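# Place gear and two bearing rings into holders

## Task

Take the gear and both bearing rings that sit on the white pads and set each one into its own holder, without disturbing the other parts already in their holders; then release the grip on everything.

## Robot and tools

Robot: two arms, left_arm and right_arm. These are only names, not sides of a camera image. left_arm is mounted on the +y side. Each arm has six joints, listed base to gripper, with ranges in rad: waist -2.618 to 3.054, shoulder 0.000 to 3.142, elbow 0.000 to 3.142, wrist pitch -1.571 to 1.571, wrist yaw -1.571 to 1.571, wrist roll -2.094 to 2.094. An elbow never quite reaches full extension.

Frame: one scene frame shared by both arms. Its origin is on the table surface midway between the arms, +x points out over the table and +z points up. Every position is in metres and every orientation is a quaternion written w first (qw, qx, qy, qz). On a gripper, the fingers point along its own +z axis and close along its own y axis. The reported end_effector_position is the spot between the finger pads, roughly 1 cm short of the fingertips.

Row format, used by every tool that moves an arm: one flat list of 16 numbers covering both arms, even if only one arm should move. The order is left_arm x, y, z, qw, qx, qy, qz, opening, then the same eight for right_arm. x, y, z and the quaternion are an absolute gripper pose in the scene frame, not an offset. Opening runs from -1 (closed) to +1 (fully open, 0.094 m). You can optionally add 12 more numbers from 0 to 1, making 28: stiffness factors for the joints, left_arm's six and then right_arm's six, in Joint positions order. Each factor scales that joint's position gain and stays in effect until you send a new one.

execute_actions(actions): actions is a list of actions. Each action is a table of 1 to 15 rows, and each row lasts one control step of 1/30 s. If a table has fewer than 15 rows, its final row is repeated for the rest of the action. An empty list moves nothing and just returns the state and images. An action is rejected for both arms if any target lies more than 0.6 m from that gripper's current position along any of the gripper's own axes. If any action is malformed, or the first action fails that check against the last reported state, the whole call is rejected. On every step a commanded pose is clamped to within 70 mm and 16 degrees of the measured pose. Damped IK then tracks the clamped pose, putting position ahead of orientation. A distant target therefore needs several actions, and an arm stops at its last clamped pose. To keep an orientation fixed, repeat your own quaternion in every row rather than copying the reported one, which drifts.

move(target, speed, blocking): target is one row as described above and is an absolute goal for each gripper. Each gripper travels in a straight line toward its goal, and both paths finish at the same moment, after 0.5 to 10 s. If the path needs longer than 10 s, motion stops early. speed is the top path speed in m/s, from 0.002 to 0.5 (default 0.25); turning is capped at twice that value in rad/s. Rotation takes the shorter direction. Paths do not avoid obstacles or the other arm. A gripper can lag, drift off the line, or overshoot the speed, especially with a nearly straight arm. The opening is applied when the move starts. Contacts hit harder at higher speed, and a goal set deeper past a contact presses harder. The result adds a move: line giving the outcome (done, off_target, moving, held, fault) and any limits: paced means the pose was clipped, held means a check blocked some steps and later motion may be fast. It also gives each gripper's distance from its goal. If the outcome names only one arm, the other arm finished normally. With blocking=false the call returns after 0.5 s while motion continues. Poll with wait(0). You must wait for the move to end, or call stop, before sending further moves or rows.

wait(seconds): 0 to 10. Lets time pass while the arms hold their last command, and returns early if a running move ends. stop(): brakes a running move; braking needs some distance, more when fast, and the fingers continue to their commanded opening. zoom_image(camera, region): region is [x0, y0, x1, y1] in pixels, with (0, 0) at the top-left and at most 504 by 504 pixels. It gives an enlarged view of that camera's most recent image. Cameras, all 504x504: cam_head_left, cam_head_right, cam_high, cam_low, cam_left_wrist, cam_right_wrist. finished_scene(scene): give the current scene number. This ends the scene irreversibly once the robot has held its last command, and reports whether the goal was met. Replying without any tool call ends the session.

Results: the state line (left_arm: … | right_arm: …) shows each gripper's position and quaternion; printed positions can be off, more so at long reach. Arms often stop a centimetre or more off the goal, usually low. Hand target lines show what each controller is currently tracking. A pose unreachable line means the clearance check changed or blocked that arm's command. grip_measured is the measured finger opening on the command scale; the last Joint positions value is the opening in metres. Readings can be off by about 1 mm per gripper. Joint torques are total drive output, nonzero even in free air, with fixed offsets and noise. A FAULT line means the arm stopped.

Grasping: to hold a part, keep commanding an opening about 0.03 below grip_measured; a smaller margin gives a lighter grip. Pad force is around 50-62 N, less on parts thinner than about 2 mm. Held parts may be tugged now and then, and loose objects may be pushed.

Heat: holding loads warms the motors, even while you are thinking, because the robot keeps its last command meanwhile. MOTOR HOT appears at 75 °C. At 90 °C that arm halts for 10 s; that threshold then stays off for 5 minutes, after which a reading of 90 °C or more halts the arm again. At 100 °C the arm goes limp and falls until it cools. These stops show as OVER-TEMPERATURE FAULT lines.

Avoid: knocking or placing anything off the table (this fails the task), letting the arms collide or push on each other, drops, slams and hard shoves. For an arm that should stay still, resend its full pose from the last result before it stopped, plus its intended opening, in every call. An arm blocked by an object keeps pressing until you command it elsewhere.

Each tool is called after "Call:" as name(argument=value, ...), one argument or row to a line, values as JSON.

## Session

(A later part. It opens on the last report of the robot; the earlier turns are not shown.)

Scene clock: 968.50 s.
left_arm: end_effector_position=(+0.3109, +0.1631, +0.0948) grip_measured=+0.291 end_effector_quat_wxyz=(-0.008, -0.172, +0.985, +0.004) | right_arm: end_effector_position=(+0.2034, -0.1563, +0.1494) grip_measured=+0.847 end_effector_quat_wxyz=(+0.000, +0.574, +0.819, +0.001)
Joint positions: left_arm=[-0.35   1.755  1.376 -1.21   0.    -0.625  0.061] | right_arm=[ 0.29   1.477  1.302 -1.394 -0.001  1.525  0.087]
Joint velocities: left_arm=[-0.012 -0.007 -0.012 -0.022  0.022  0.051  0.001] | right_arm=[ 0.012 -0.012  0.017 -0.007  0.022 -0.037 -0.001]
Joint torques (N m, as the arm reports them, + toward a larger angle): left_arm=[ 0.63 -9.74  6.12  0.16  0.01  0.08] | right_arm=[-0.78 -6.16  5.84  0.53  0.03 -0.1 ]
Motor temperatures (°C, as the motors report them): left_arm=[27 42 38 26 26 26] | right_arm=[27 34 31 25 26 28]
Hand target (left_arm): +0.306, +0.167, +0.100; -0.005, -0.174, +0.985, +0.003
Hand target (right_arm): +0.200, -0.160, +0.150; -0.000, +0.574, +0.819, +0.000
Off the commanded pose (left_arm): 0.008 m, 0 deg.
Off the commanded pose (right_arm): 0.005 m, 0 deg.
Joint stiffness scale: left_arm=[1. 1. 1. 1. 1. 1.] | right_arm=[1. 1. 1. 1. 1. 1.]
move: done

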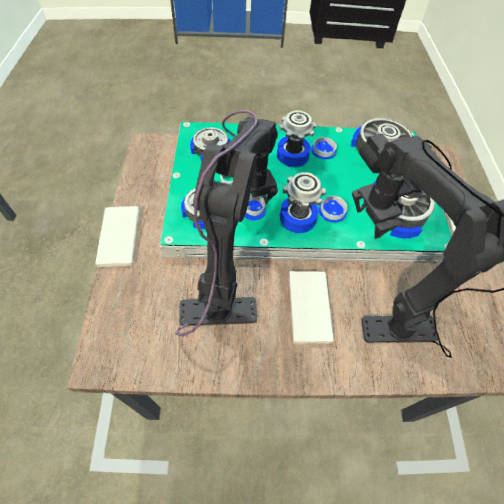

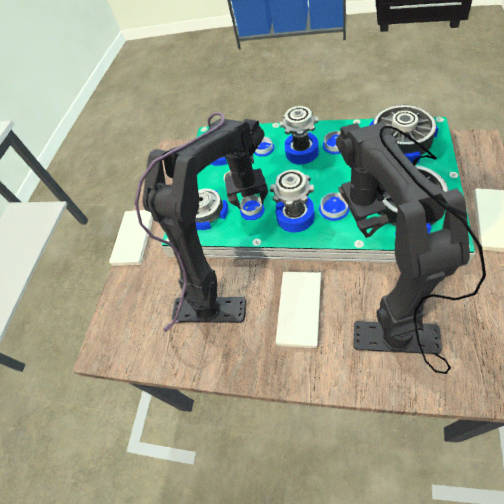

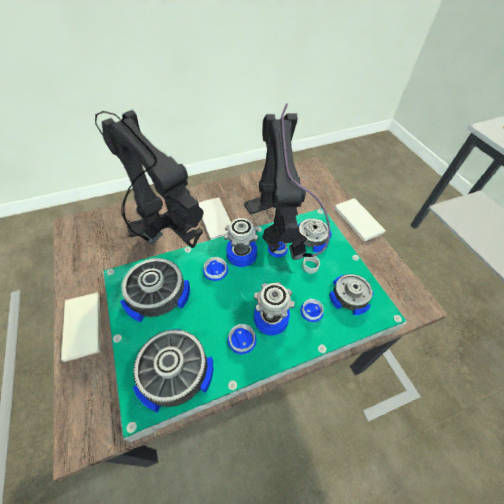

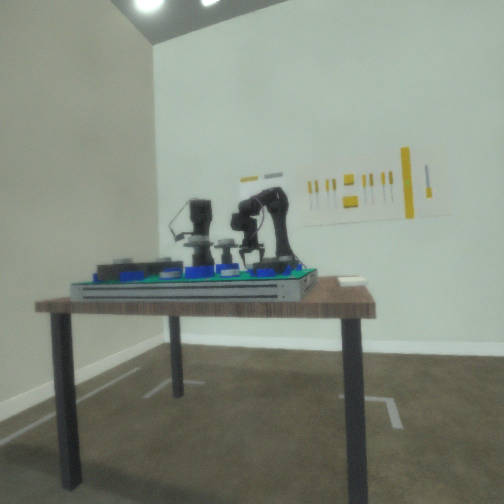

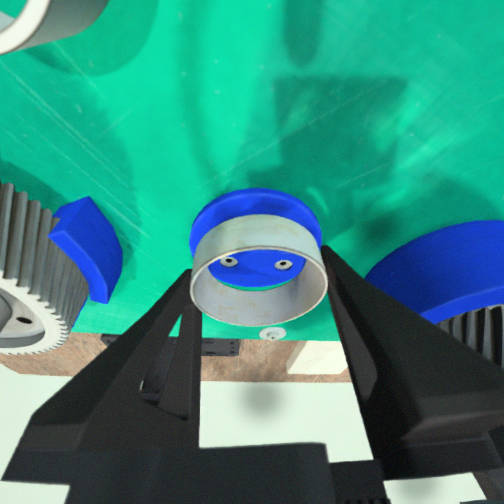

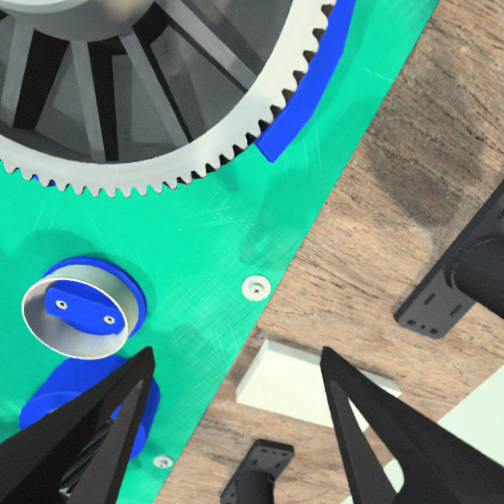

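Call:
move(
  target=[0.3132, 0.1650, 0.0915, -0.0052, -0.174, 0.985, 0.0030, 0.23, 0.2, -0.16, 0.150, 0, 0.574, 0.819, 0, 0.85],
  speed=0.01,
)

Scene clock: 978.63 s.
left_arm: end_effector_position=(+0.3120, +0.1627, +0.0948) grip_measured=+0.291 end_effector_quat_wxyz=(-0.006, -0.172, +0.985, +0.003) | right_arm: end_effector_position=(+0.2034, -0.1563, +0.1494) grip_measured=+0.847 end_effector_quat_wxyz=(+0.000, +0.574, +0.819, +0.001)
Joint positions: left_arm=[-0.35   1.755  1.376 -1.205  0.    -0.625  0.061] | right_arm=[ 0.29   1.477  1.302 -1.394 -0.001  1.525  0.087]
Joint velocities: left_arm=[-0.007 -0.002  0.012  0.022 -0.007 -0.051  0.   ] | right_arm=[ 0.007 -0.017 -0.017 -0.007 -0.022 -0.066 -0.001]
Joint torques (N m, as the arm reports them, + toward a larger angle): left_arm=[ 0.67 -7.33  6.56  0.35 -0.02  0.05] | right_arm=[-0.78 -6.17  5.84  0.52  0.04 -0.1 ]
Motor temperatures (°C, as the motors report them): left_arm=[27 42 37 26 26 26] | right_arm=[27 34 31 25 26 28]
Hand target (left_arm): +0.313, +0.165, +0.092; -0.005, -0.174, +0.985, +0.003
Hand target (right_arm): +0.200, -0.160, +0.150; -0.000, +0.574, +0.819, +0.000
Off the commanded pose (left_arm): 0.004 m, 0 deg.
Off the commanded pose (right_arm): 0.005 m, 0 deg.
Joint stiffness scale: left_arm=[1. 1. 1. 1. 1. 1.] | right_arm=[1. 1. 1. 1. 1. 1.]
move: done

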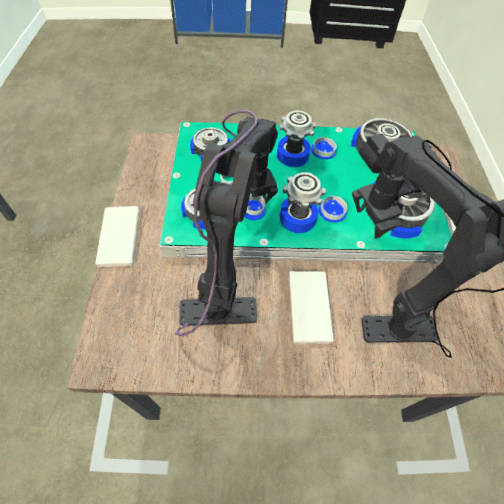

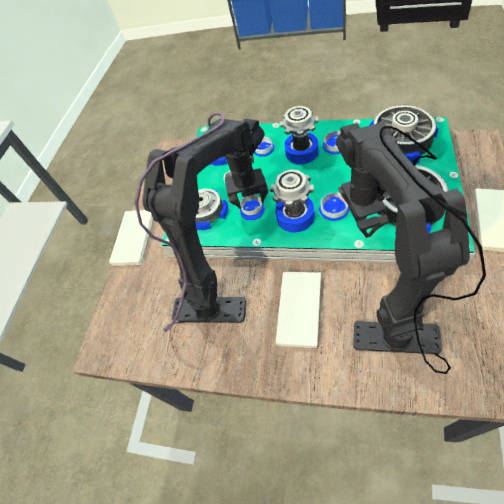

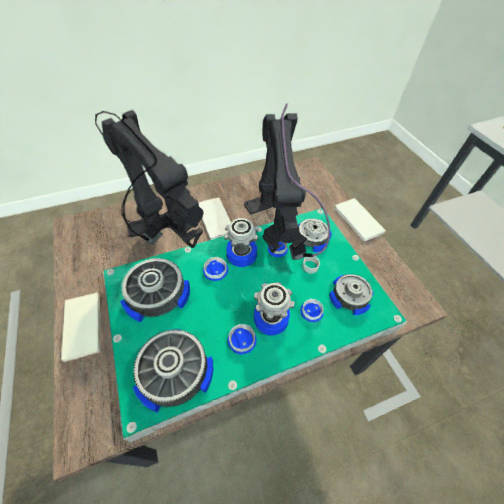

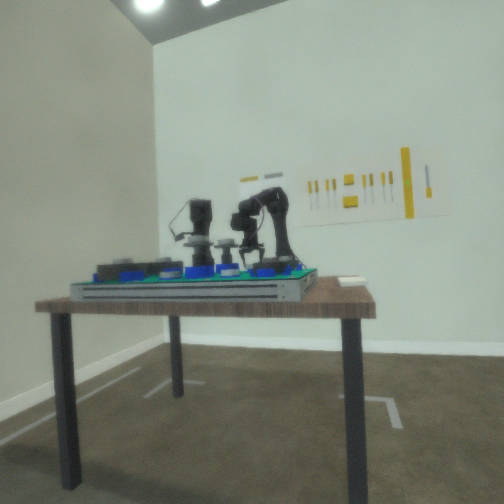

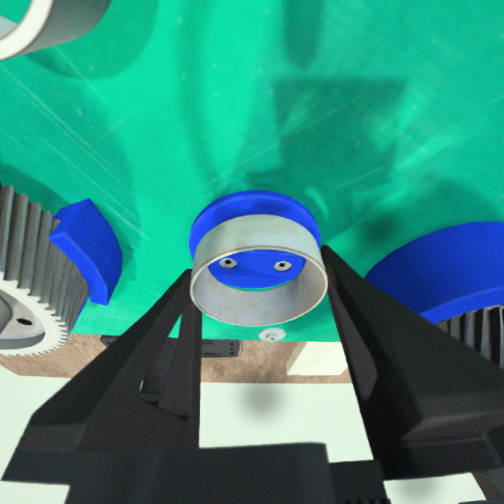

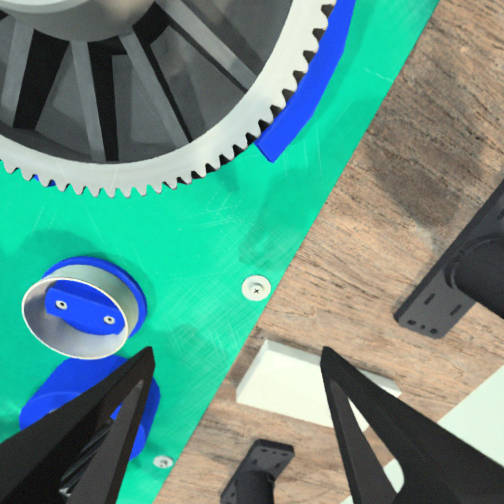

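Call:
move(
  target=[0.3091, 0.1665, 0.0890, -0.0117, -0.174, 0.985, 0.0068, 0.23, 0.2, -0.16, 0.150, 0, 0.574, 0.819, 0, 0.85],
  speed=0.005,
)

Call:
zoom_image(
  camera="cam_left_wrist",
  region=[170, 165, 350, 345],
)

Scene clock: 989.03 s.
left_arm: end_effector_position=(+0.3090, +0.1636, +0.0918) grip_measured=+0.291 end_effector_quat_wxyz=(-0.011, -0.172, +0.985, +0.005) | right_arm: end_effector_position=(+0.2034, -0.1563, +0.1494) grip_measured=+0.847 end_effector_quat_wxyz=(+0.000, +0.574, +0.819, +0.001)
Joint positions: left_arm=[-0.35   1.755  1.364 -1.204  0.    -0.625  0.061] | right_arm=[ 0.29   1.477  1.302 -1.394 -0.001  1.525  0.087]
Joint velocities: left_arm=[-0.022  0.002 -0.012 -0.007  0.007  0.037 -0.   ] | right_arm=[ 0.007 -0.002  0.002 -0.037  0.007 -0.037 -0.001]
Joint torques (N m, as the arm reports them, + toward a larger angle): left_arm=[ 0.66 -7.4   6.48  0.31 -0.02  0.09] | right_arm=[-0.78 -6.16  5.84  0.52  0.03 -0.1 ]
Motor temperatures (°C, as the motors report them): left_arm=[27 41 37 26 26 26] | right_arm=[27 34 31 25 26 28]
Hand target (left_arm): +0.309, +0.167, +0.089; -0.012, -0.174, +0.985, +0.007
Hand target (right_arm): +0.200, -0.160, +0.150; -0.000, +0.574, +0.819, +0.000
Off the commanded pose (left_arm): 0.004 m, 0 deg.
Off the commanded pose (right_arm): 0.005 m, 0 deg.
Joint stiffness scale: left_arm=[1. 1. 1. 1. 1. 1.] | right_arm=[1. 1. 1. 1. 1. 1.]
move: done

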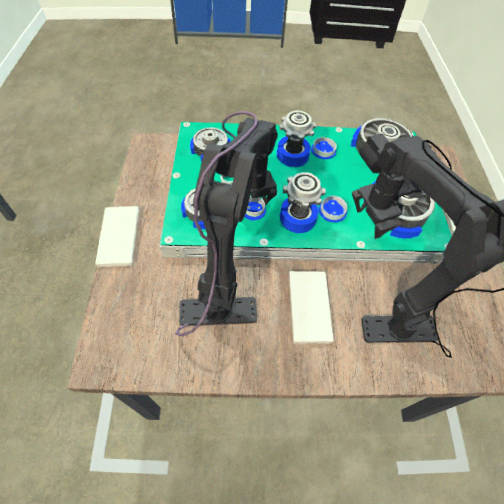

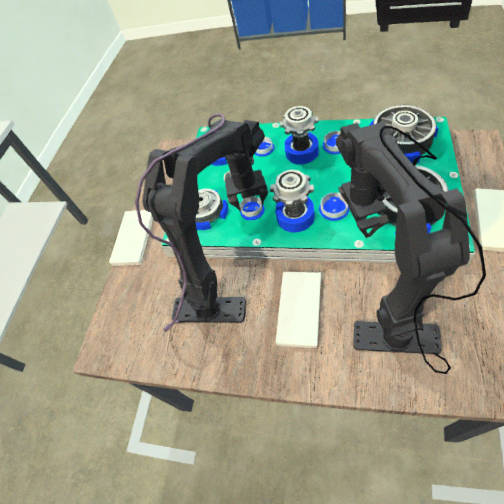

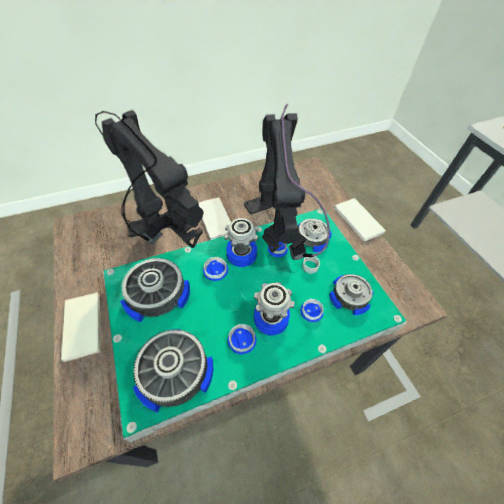

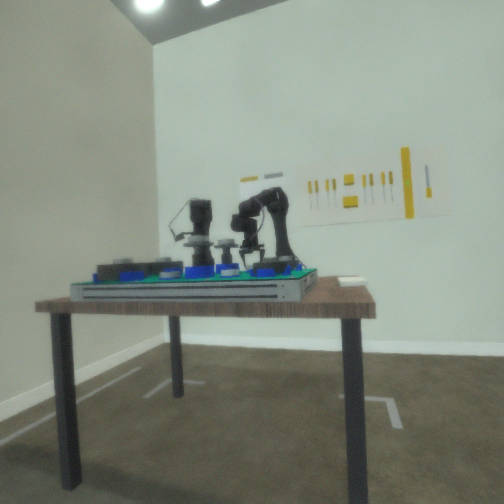

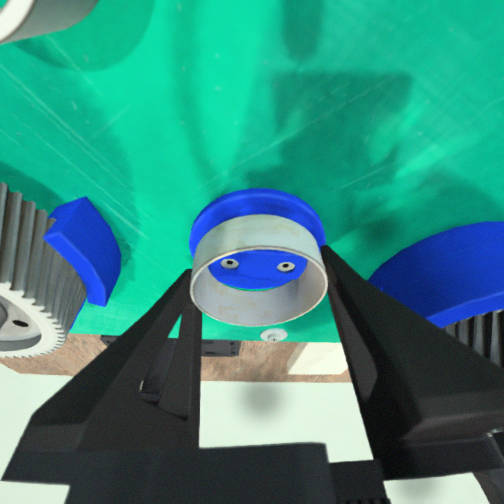

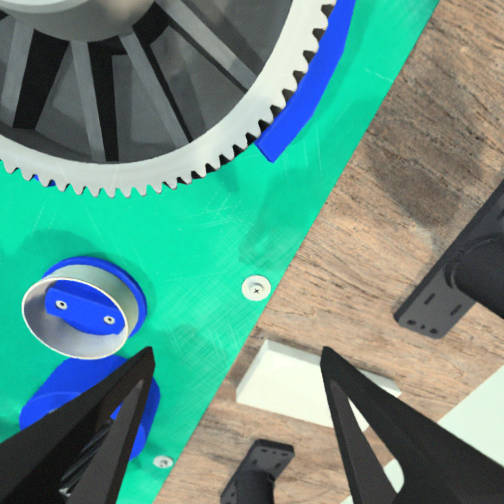

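Region (170, 165, 350, 345) of cam_left_wrist's 504x504 image, scaled by 2.800, with more detail than that image has.

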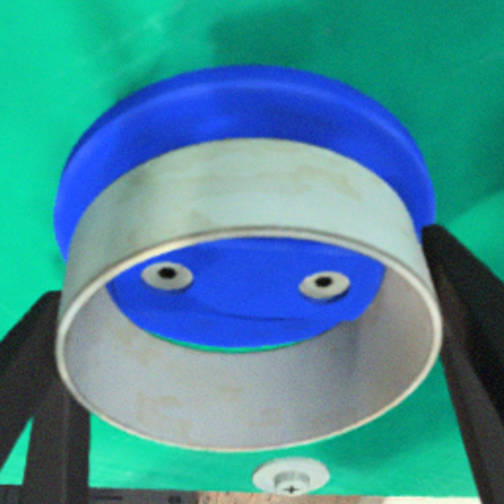

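Call:
execute_actions(
  actions=[],
)

Scene clock: 999.73 s.
left_arm: end_effector_position=(+0.3090, +0.1636, +0.0918) grip_measured=+0.291 end_effector_quat_wxyz=(-0.011, -0.172, +0.985, +0.005) | right_arm: end_effector_position=(+0.2034, -0.1563, +0.1494) grip_measured=+0.847 end_effector_quat_wxyz=(+0.000, +0.574, +0.819, +0.001)
Joint positions: left_arm=[-0.35   1.755  1.364 -1.204  0.    -0.625  0.061] | right_arm=[ 0.29   1.477  1.302 -1.394 -0.001  1.525  0.087]
Joint velocities: left_arm=[-0.002 -0.002  0.002  0.007  0.007 -0.007  0.001] | right_arm=[ 0.002 -0.002 -0.002 -0.007 -0.022 -0.007 -0.   ]
Joint torques (N m, as the arm reports them, + toward a larger angle): left_arm=[ 0.62 -7.55  6.52  0.32 -0.02  0.1 ] | right_arm=[-0.78 -6.17  5.84  0.52  0.03 -0.1 ]
Motor temperatures (°C, as the motors report them): left_arm=[27 41 37 26 26 26] | right_arm=[27 34 31 25 26 28]
Hand target (left_arm): +0.309, +0.167, +0.089; -0.012, -0.174, +0.985, +0.007
Hand target (right_arm): +0.200, -0.160, +0.150; -0.000, +0.574, +0.819, +0.000
Off the commanded pose (left_arm): 0.004 m, 0 deg.
Off the commanded pose (right_arm): 0.005 m, 0 deg.
Joint stiffness scale: left_arm=[1. 1. 1. 1. 1. 1.] | right_arm=[1. 1. 1. 1. 1. 1.]

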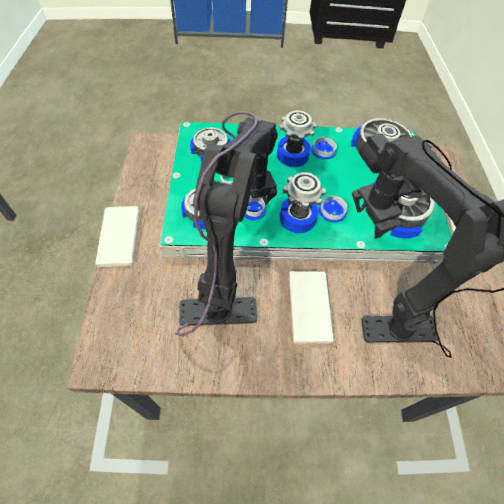

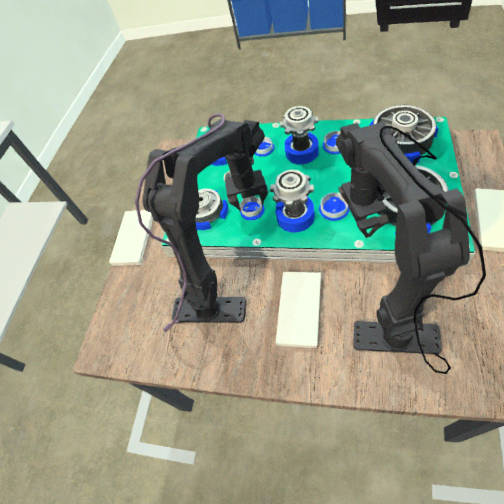

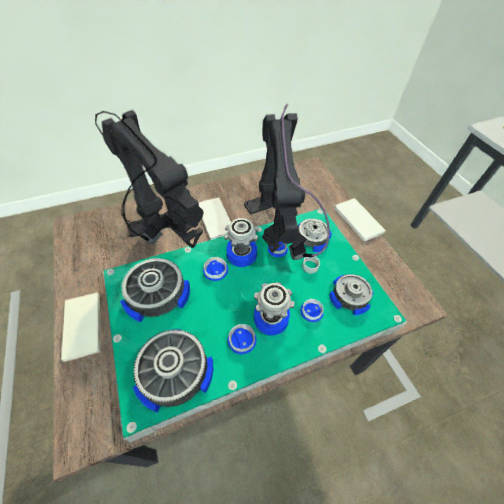

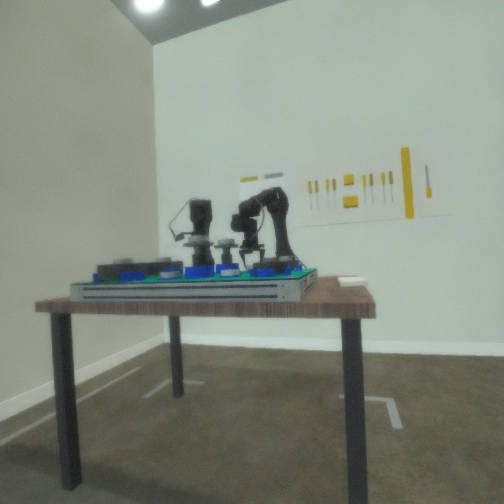

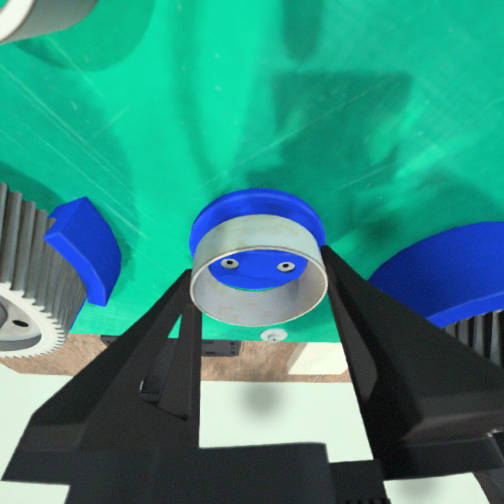

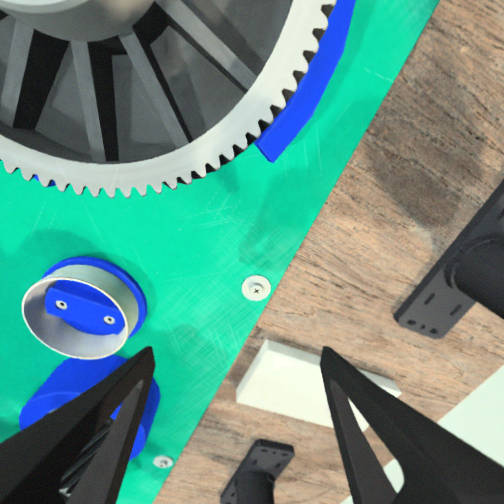

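Call:
zoom_image(
  camera="cam_high",
  region=[220, 190, 400, 350],
)

Call:
move(
  target=[0.3091, 0.1665, 0.0850, -0.0117, -0.174, 0.985, 0.0068, 0.23, 0.2, -0.16, 0.150, 0, 0.574, 0.819, 0, 0.85],
  speed=0.008,
)

Region (220, 190, 400, 350) of cam_high's 504x504 image, scaled by 2.800, with more detail than that image has.

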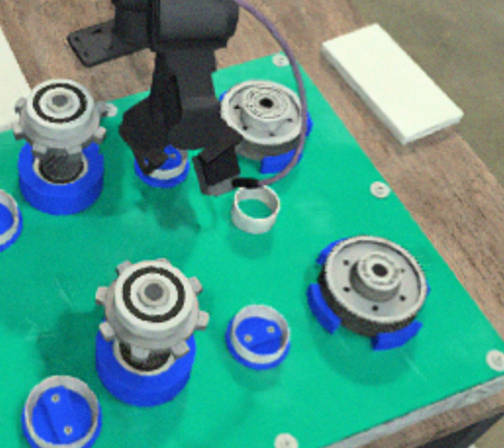

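Scene clock: 1004.83 s.
left_arm: end_effector_position=(+0.3089, +0.1634, +0.0885) grip_measured=+0.291 end_effector_quat_wxyz=(-0.011, -0.172, +0.985, +0.004) | right_arm: end_effector_position=(+0.2034, -0.1563, +0.1494) grip_measured=+0.847 end_effector_quat_wxyz=(+0.000, +0.574, +0.819, +0.001)
Joint positions: left_arm=[-0.35   1.755  1.351 -1.189  0.001 -0.625  0.061] | right_arm=[ 0.29   1.477  1.302 -1.394 -0.001  1.525  0.087]
Joint velocities: left_arm=[ 0.002  0.017  0.007 -0.022  0.022  0.037 -0.   ] | right_arm=[ 0.002 -0.002 -0.007 -0.022 -0.007 -0.051  0.   ]
Joint torques (N m, as the arm reports them, + toward a larger angle): left_arm=[ 0.68 -7.37  6.52  0.32 -0.02  0.08] | right_arm=[-0.78 -6.17  5.84  0.52  0.03 -0.1 ]
Motor temperatures (°C, as the motors report them): left_arm=[27 40 37 26 26 26] | right_arm=[27 34 31 25 26 28]
Hand target (left_arm): +0.309, +0.167, +0.085; -0.012, -0.174, +0.985, +0.007
Hand target (right_arm): +0.200, -0.160, +0.150; -0.000, +0.574, +0.819, +0.000
Off the commanded pose (left_arm): 0.005 m, 0 deg.
Off the commanded pose (right_arm): 0.005 m, 0 deg.
Joint stiffness scale: left_arm=[1. 1. 1. 1. 1. 1.] | right_arm=[1. 1. 1. 1. 1. 1.]
move: done

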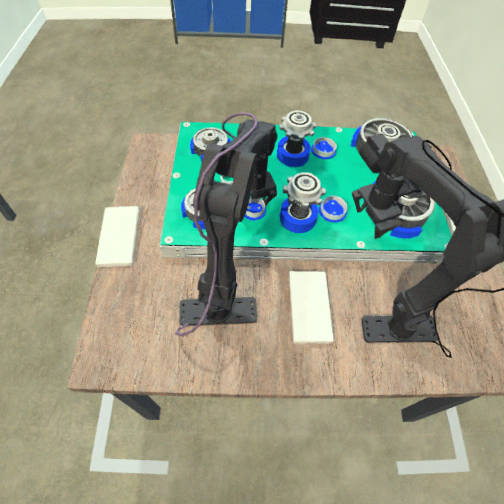

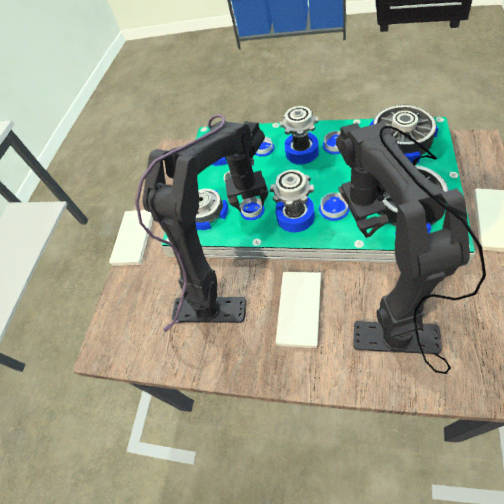

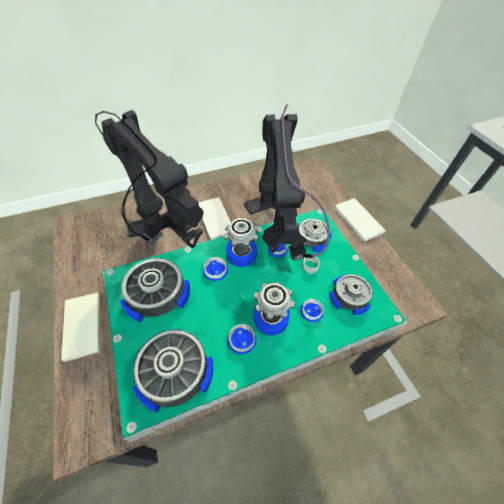

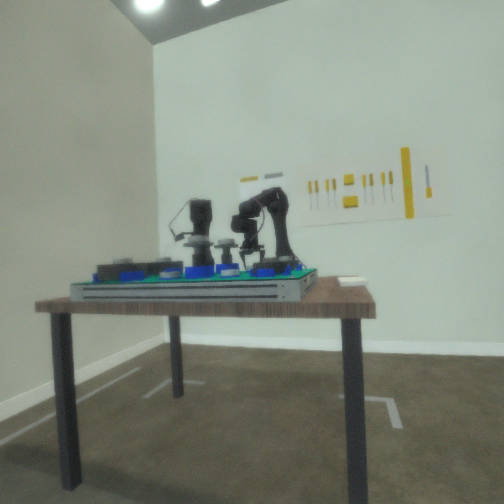

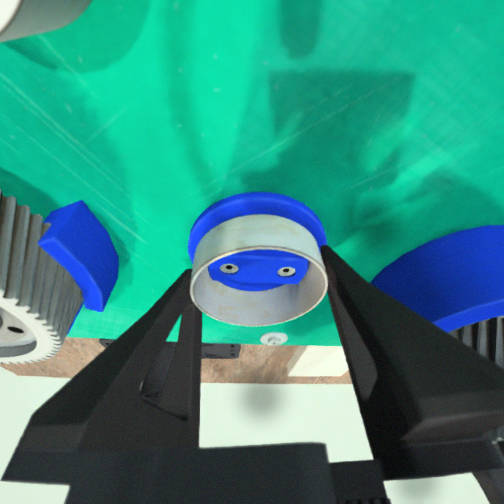

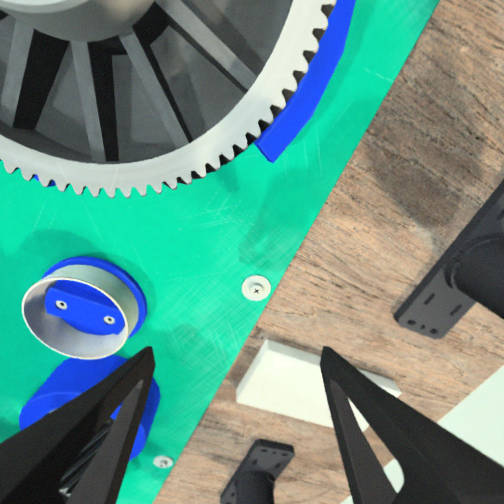

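Call:
move(
  target=[0.3091, 0.1665, 0.0810, -0.0117, -0.174, 0.985, 0.0068, 0.23, 0.2, -0.16, 0.150, 0, 0.574, 0.819, 0, 0.85],
  speed=0.008,
)

Scene clock: 1008.50 s.
left_arm: end_effector_position=(+0.3087, +0.1633, +0.0860) grip_measured=+0.291 end_effector_quat_wxyz=(-0.010, -0.172, +0.985, +0.004) | right_arm: end_effector_position=(+0.2034, -0.1563, +0.1494) grip_measured=+0.847 end_effector_quat_wxyz=(+0.000, +0.574, +0.819, +0.001)
Joint positions: left_arm=[-0.35   1.755  1.341 -1.178  0.002 -0.625  0.061] | right_arm=[ 0.29   1.477  1.302 -1.394 -0.001  1.525  0.087]
Joint velocities: left_arm=[-0.002  0.012 -0.017  0.037 -0.037  0.007 -0.   ] | right_arm=[-0.002  0.007 -0.007 -0.022  0.022 -0.022  0.001]
Joint torques (N m, as the arm reports them, + toward a larger angle): left_arm=[ 0.51 -7.06  6.31  0.35 -0.07  0.06] | right_arm=[-0.78 -6.17  5.85  0.52  0.03 -0.1 ]
Motor temperatures (°C, as the motors report them): left_arm=[27 40 37 26 26 26] | right_arm=[27 34 31 25 26 28]
Hand target (left_arm): +0.309, +0.167, +0.081; -0.012, -0.174, +0.985, +0.007
Hand target (right_arm): +0.200, -0.160, +0.150; -0.000, +0.574, +0.819, +0.000
Off the commanded pose (left_arm): 0.006 m, 0 deg.
Off the commanded pose (right_arm): 0.005 m, 0 deg.
Joint stiffness scale: left_arm=[1. 1. 1. 1. 1. 1.] | right_arm=[1. 1. 1. 1. 1. 1.]
move: done

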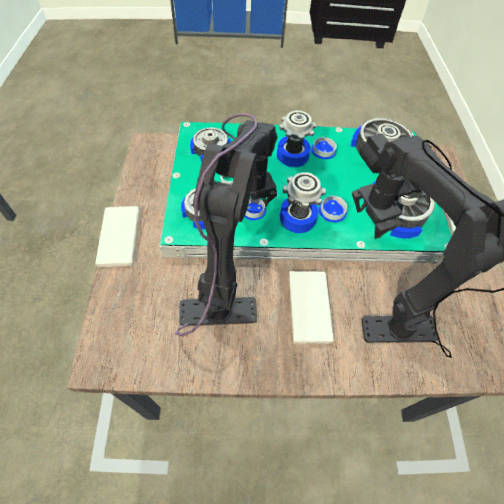

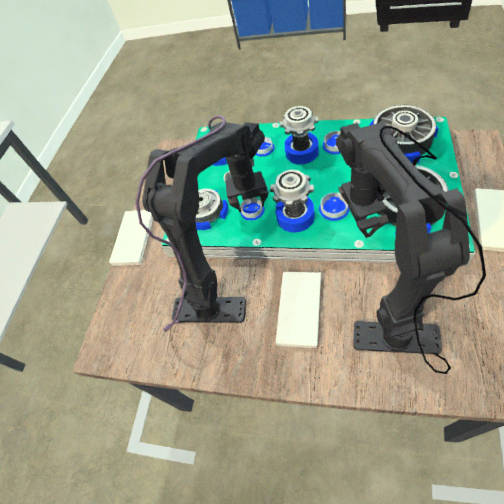

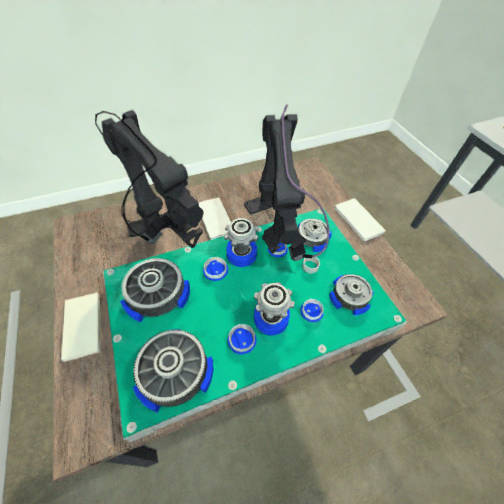

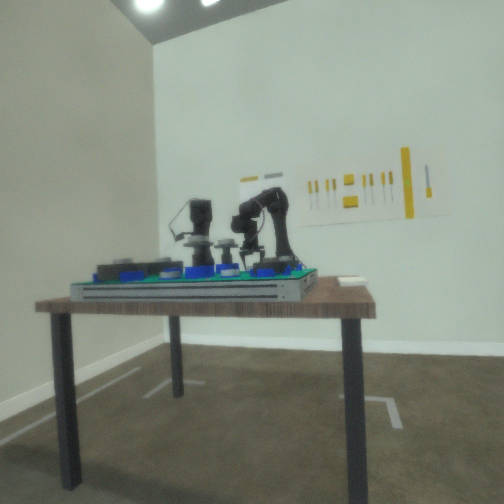

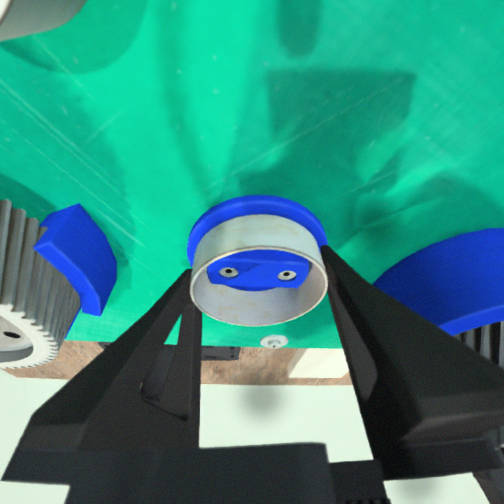

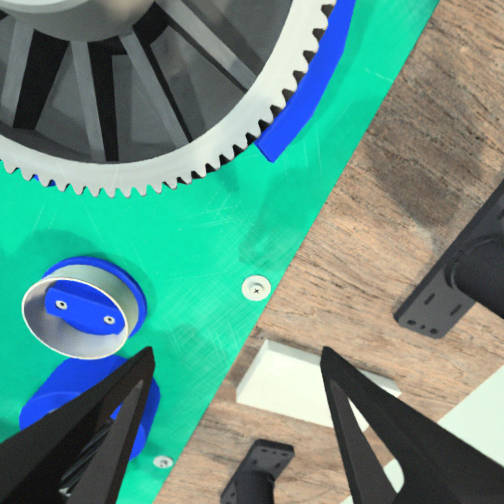

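Call:
move(
  target=[0.3091, 0.1665, 0.0780, -0.0117, -0.174, 0.985, 0.0068, 0.23, 0.2, -0.16, 0.150, 0, 0.574, 0.819, 0, 0.85],
  speed=0.008,
)

Scene clock: 1014.20 s.
left_arm: end_effector_position=(+0.3092, +0.1632, +0.0856) grip_measured=+0.291 end_effector_quat_wxyz=(-0.009, -0.172, +0.985, +0.003) | right_arm: end_effector_position=(+0.2034, -0.1563, +0.1494) grip_measured=+0.847 end_effector_quat_wxyz=(+0.000, +0.574, +0.819, +0.001)
Joint positions: left_arm=[-0.35   1.755  1.339 -1.174  0.002 -0.625  0.061] | right_arm=[ 0.29   1.477  1.302 -1.394 -0.001  1.525  0.087]
Joint velocities: left_arm=[-0.007 -0.022  0.007 -0.007 -0.007  0.022  0.   ] | right_arm=[-0.017 -0.002 -0.002 -0.066  0.007 -0.007 -0.   ]
Joint torques (N m, as the arm reports them, + toward a larger angle): left_arm=[ 0.43 -6.94  5.36  0.43 -0.05  0.07] | right_arm=[-0.78 -6.16  5.83  0.52  0.03 -0.1 ]
Motor temperatures (°C, as the motors report them): left_arm=[27 40 37 26 26 26] | right_arm=[27 34 31 25 26 28]
Hand target (left_arm): +0.309, +0.167, +0.078; -0.012, -0.174, +0.985, +0.007
Hand target (right_arm): +0.200, -0.160, +0.150; -0.000, +0.574, +0.819, +0.000
Off the commanded pose (left_arm): 0.008 m, 1 deg.
Off the commanded pose (right_arm): 0.005 m, 0 deg.
Joint stiffness scale: left_arm=[1. 1. 1. 1. 1. 1.] | right_arm=[1. 1. 1. 1. 1. 1.]
move: done

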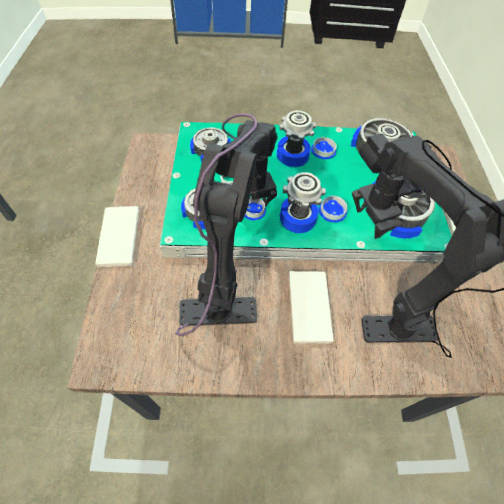

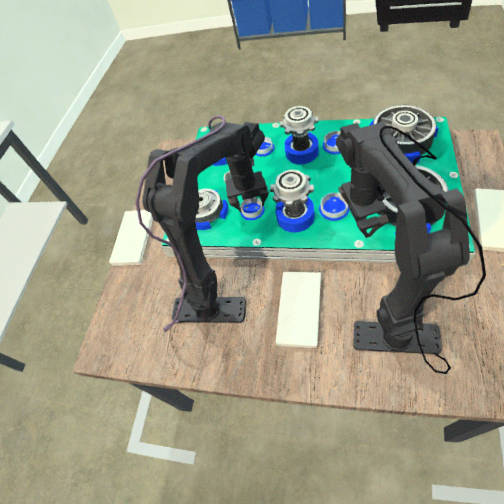

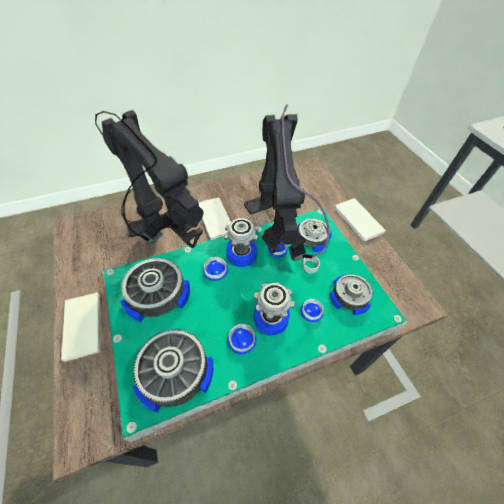

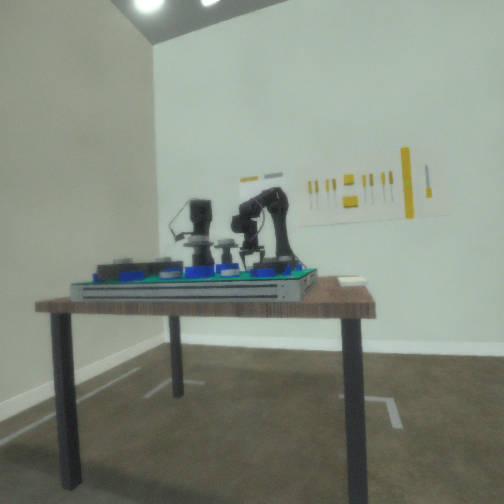

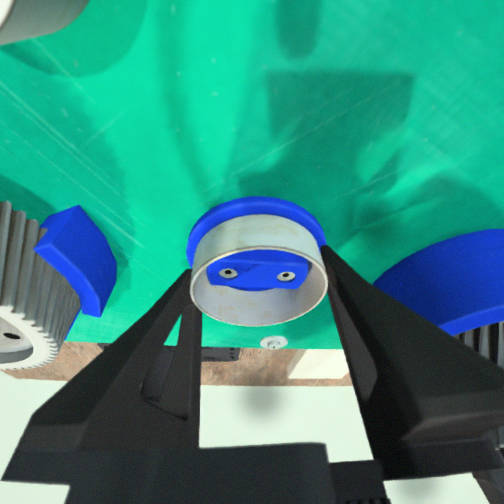

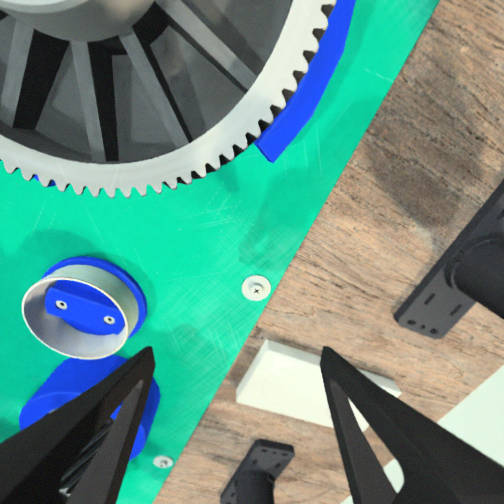

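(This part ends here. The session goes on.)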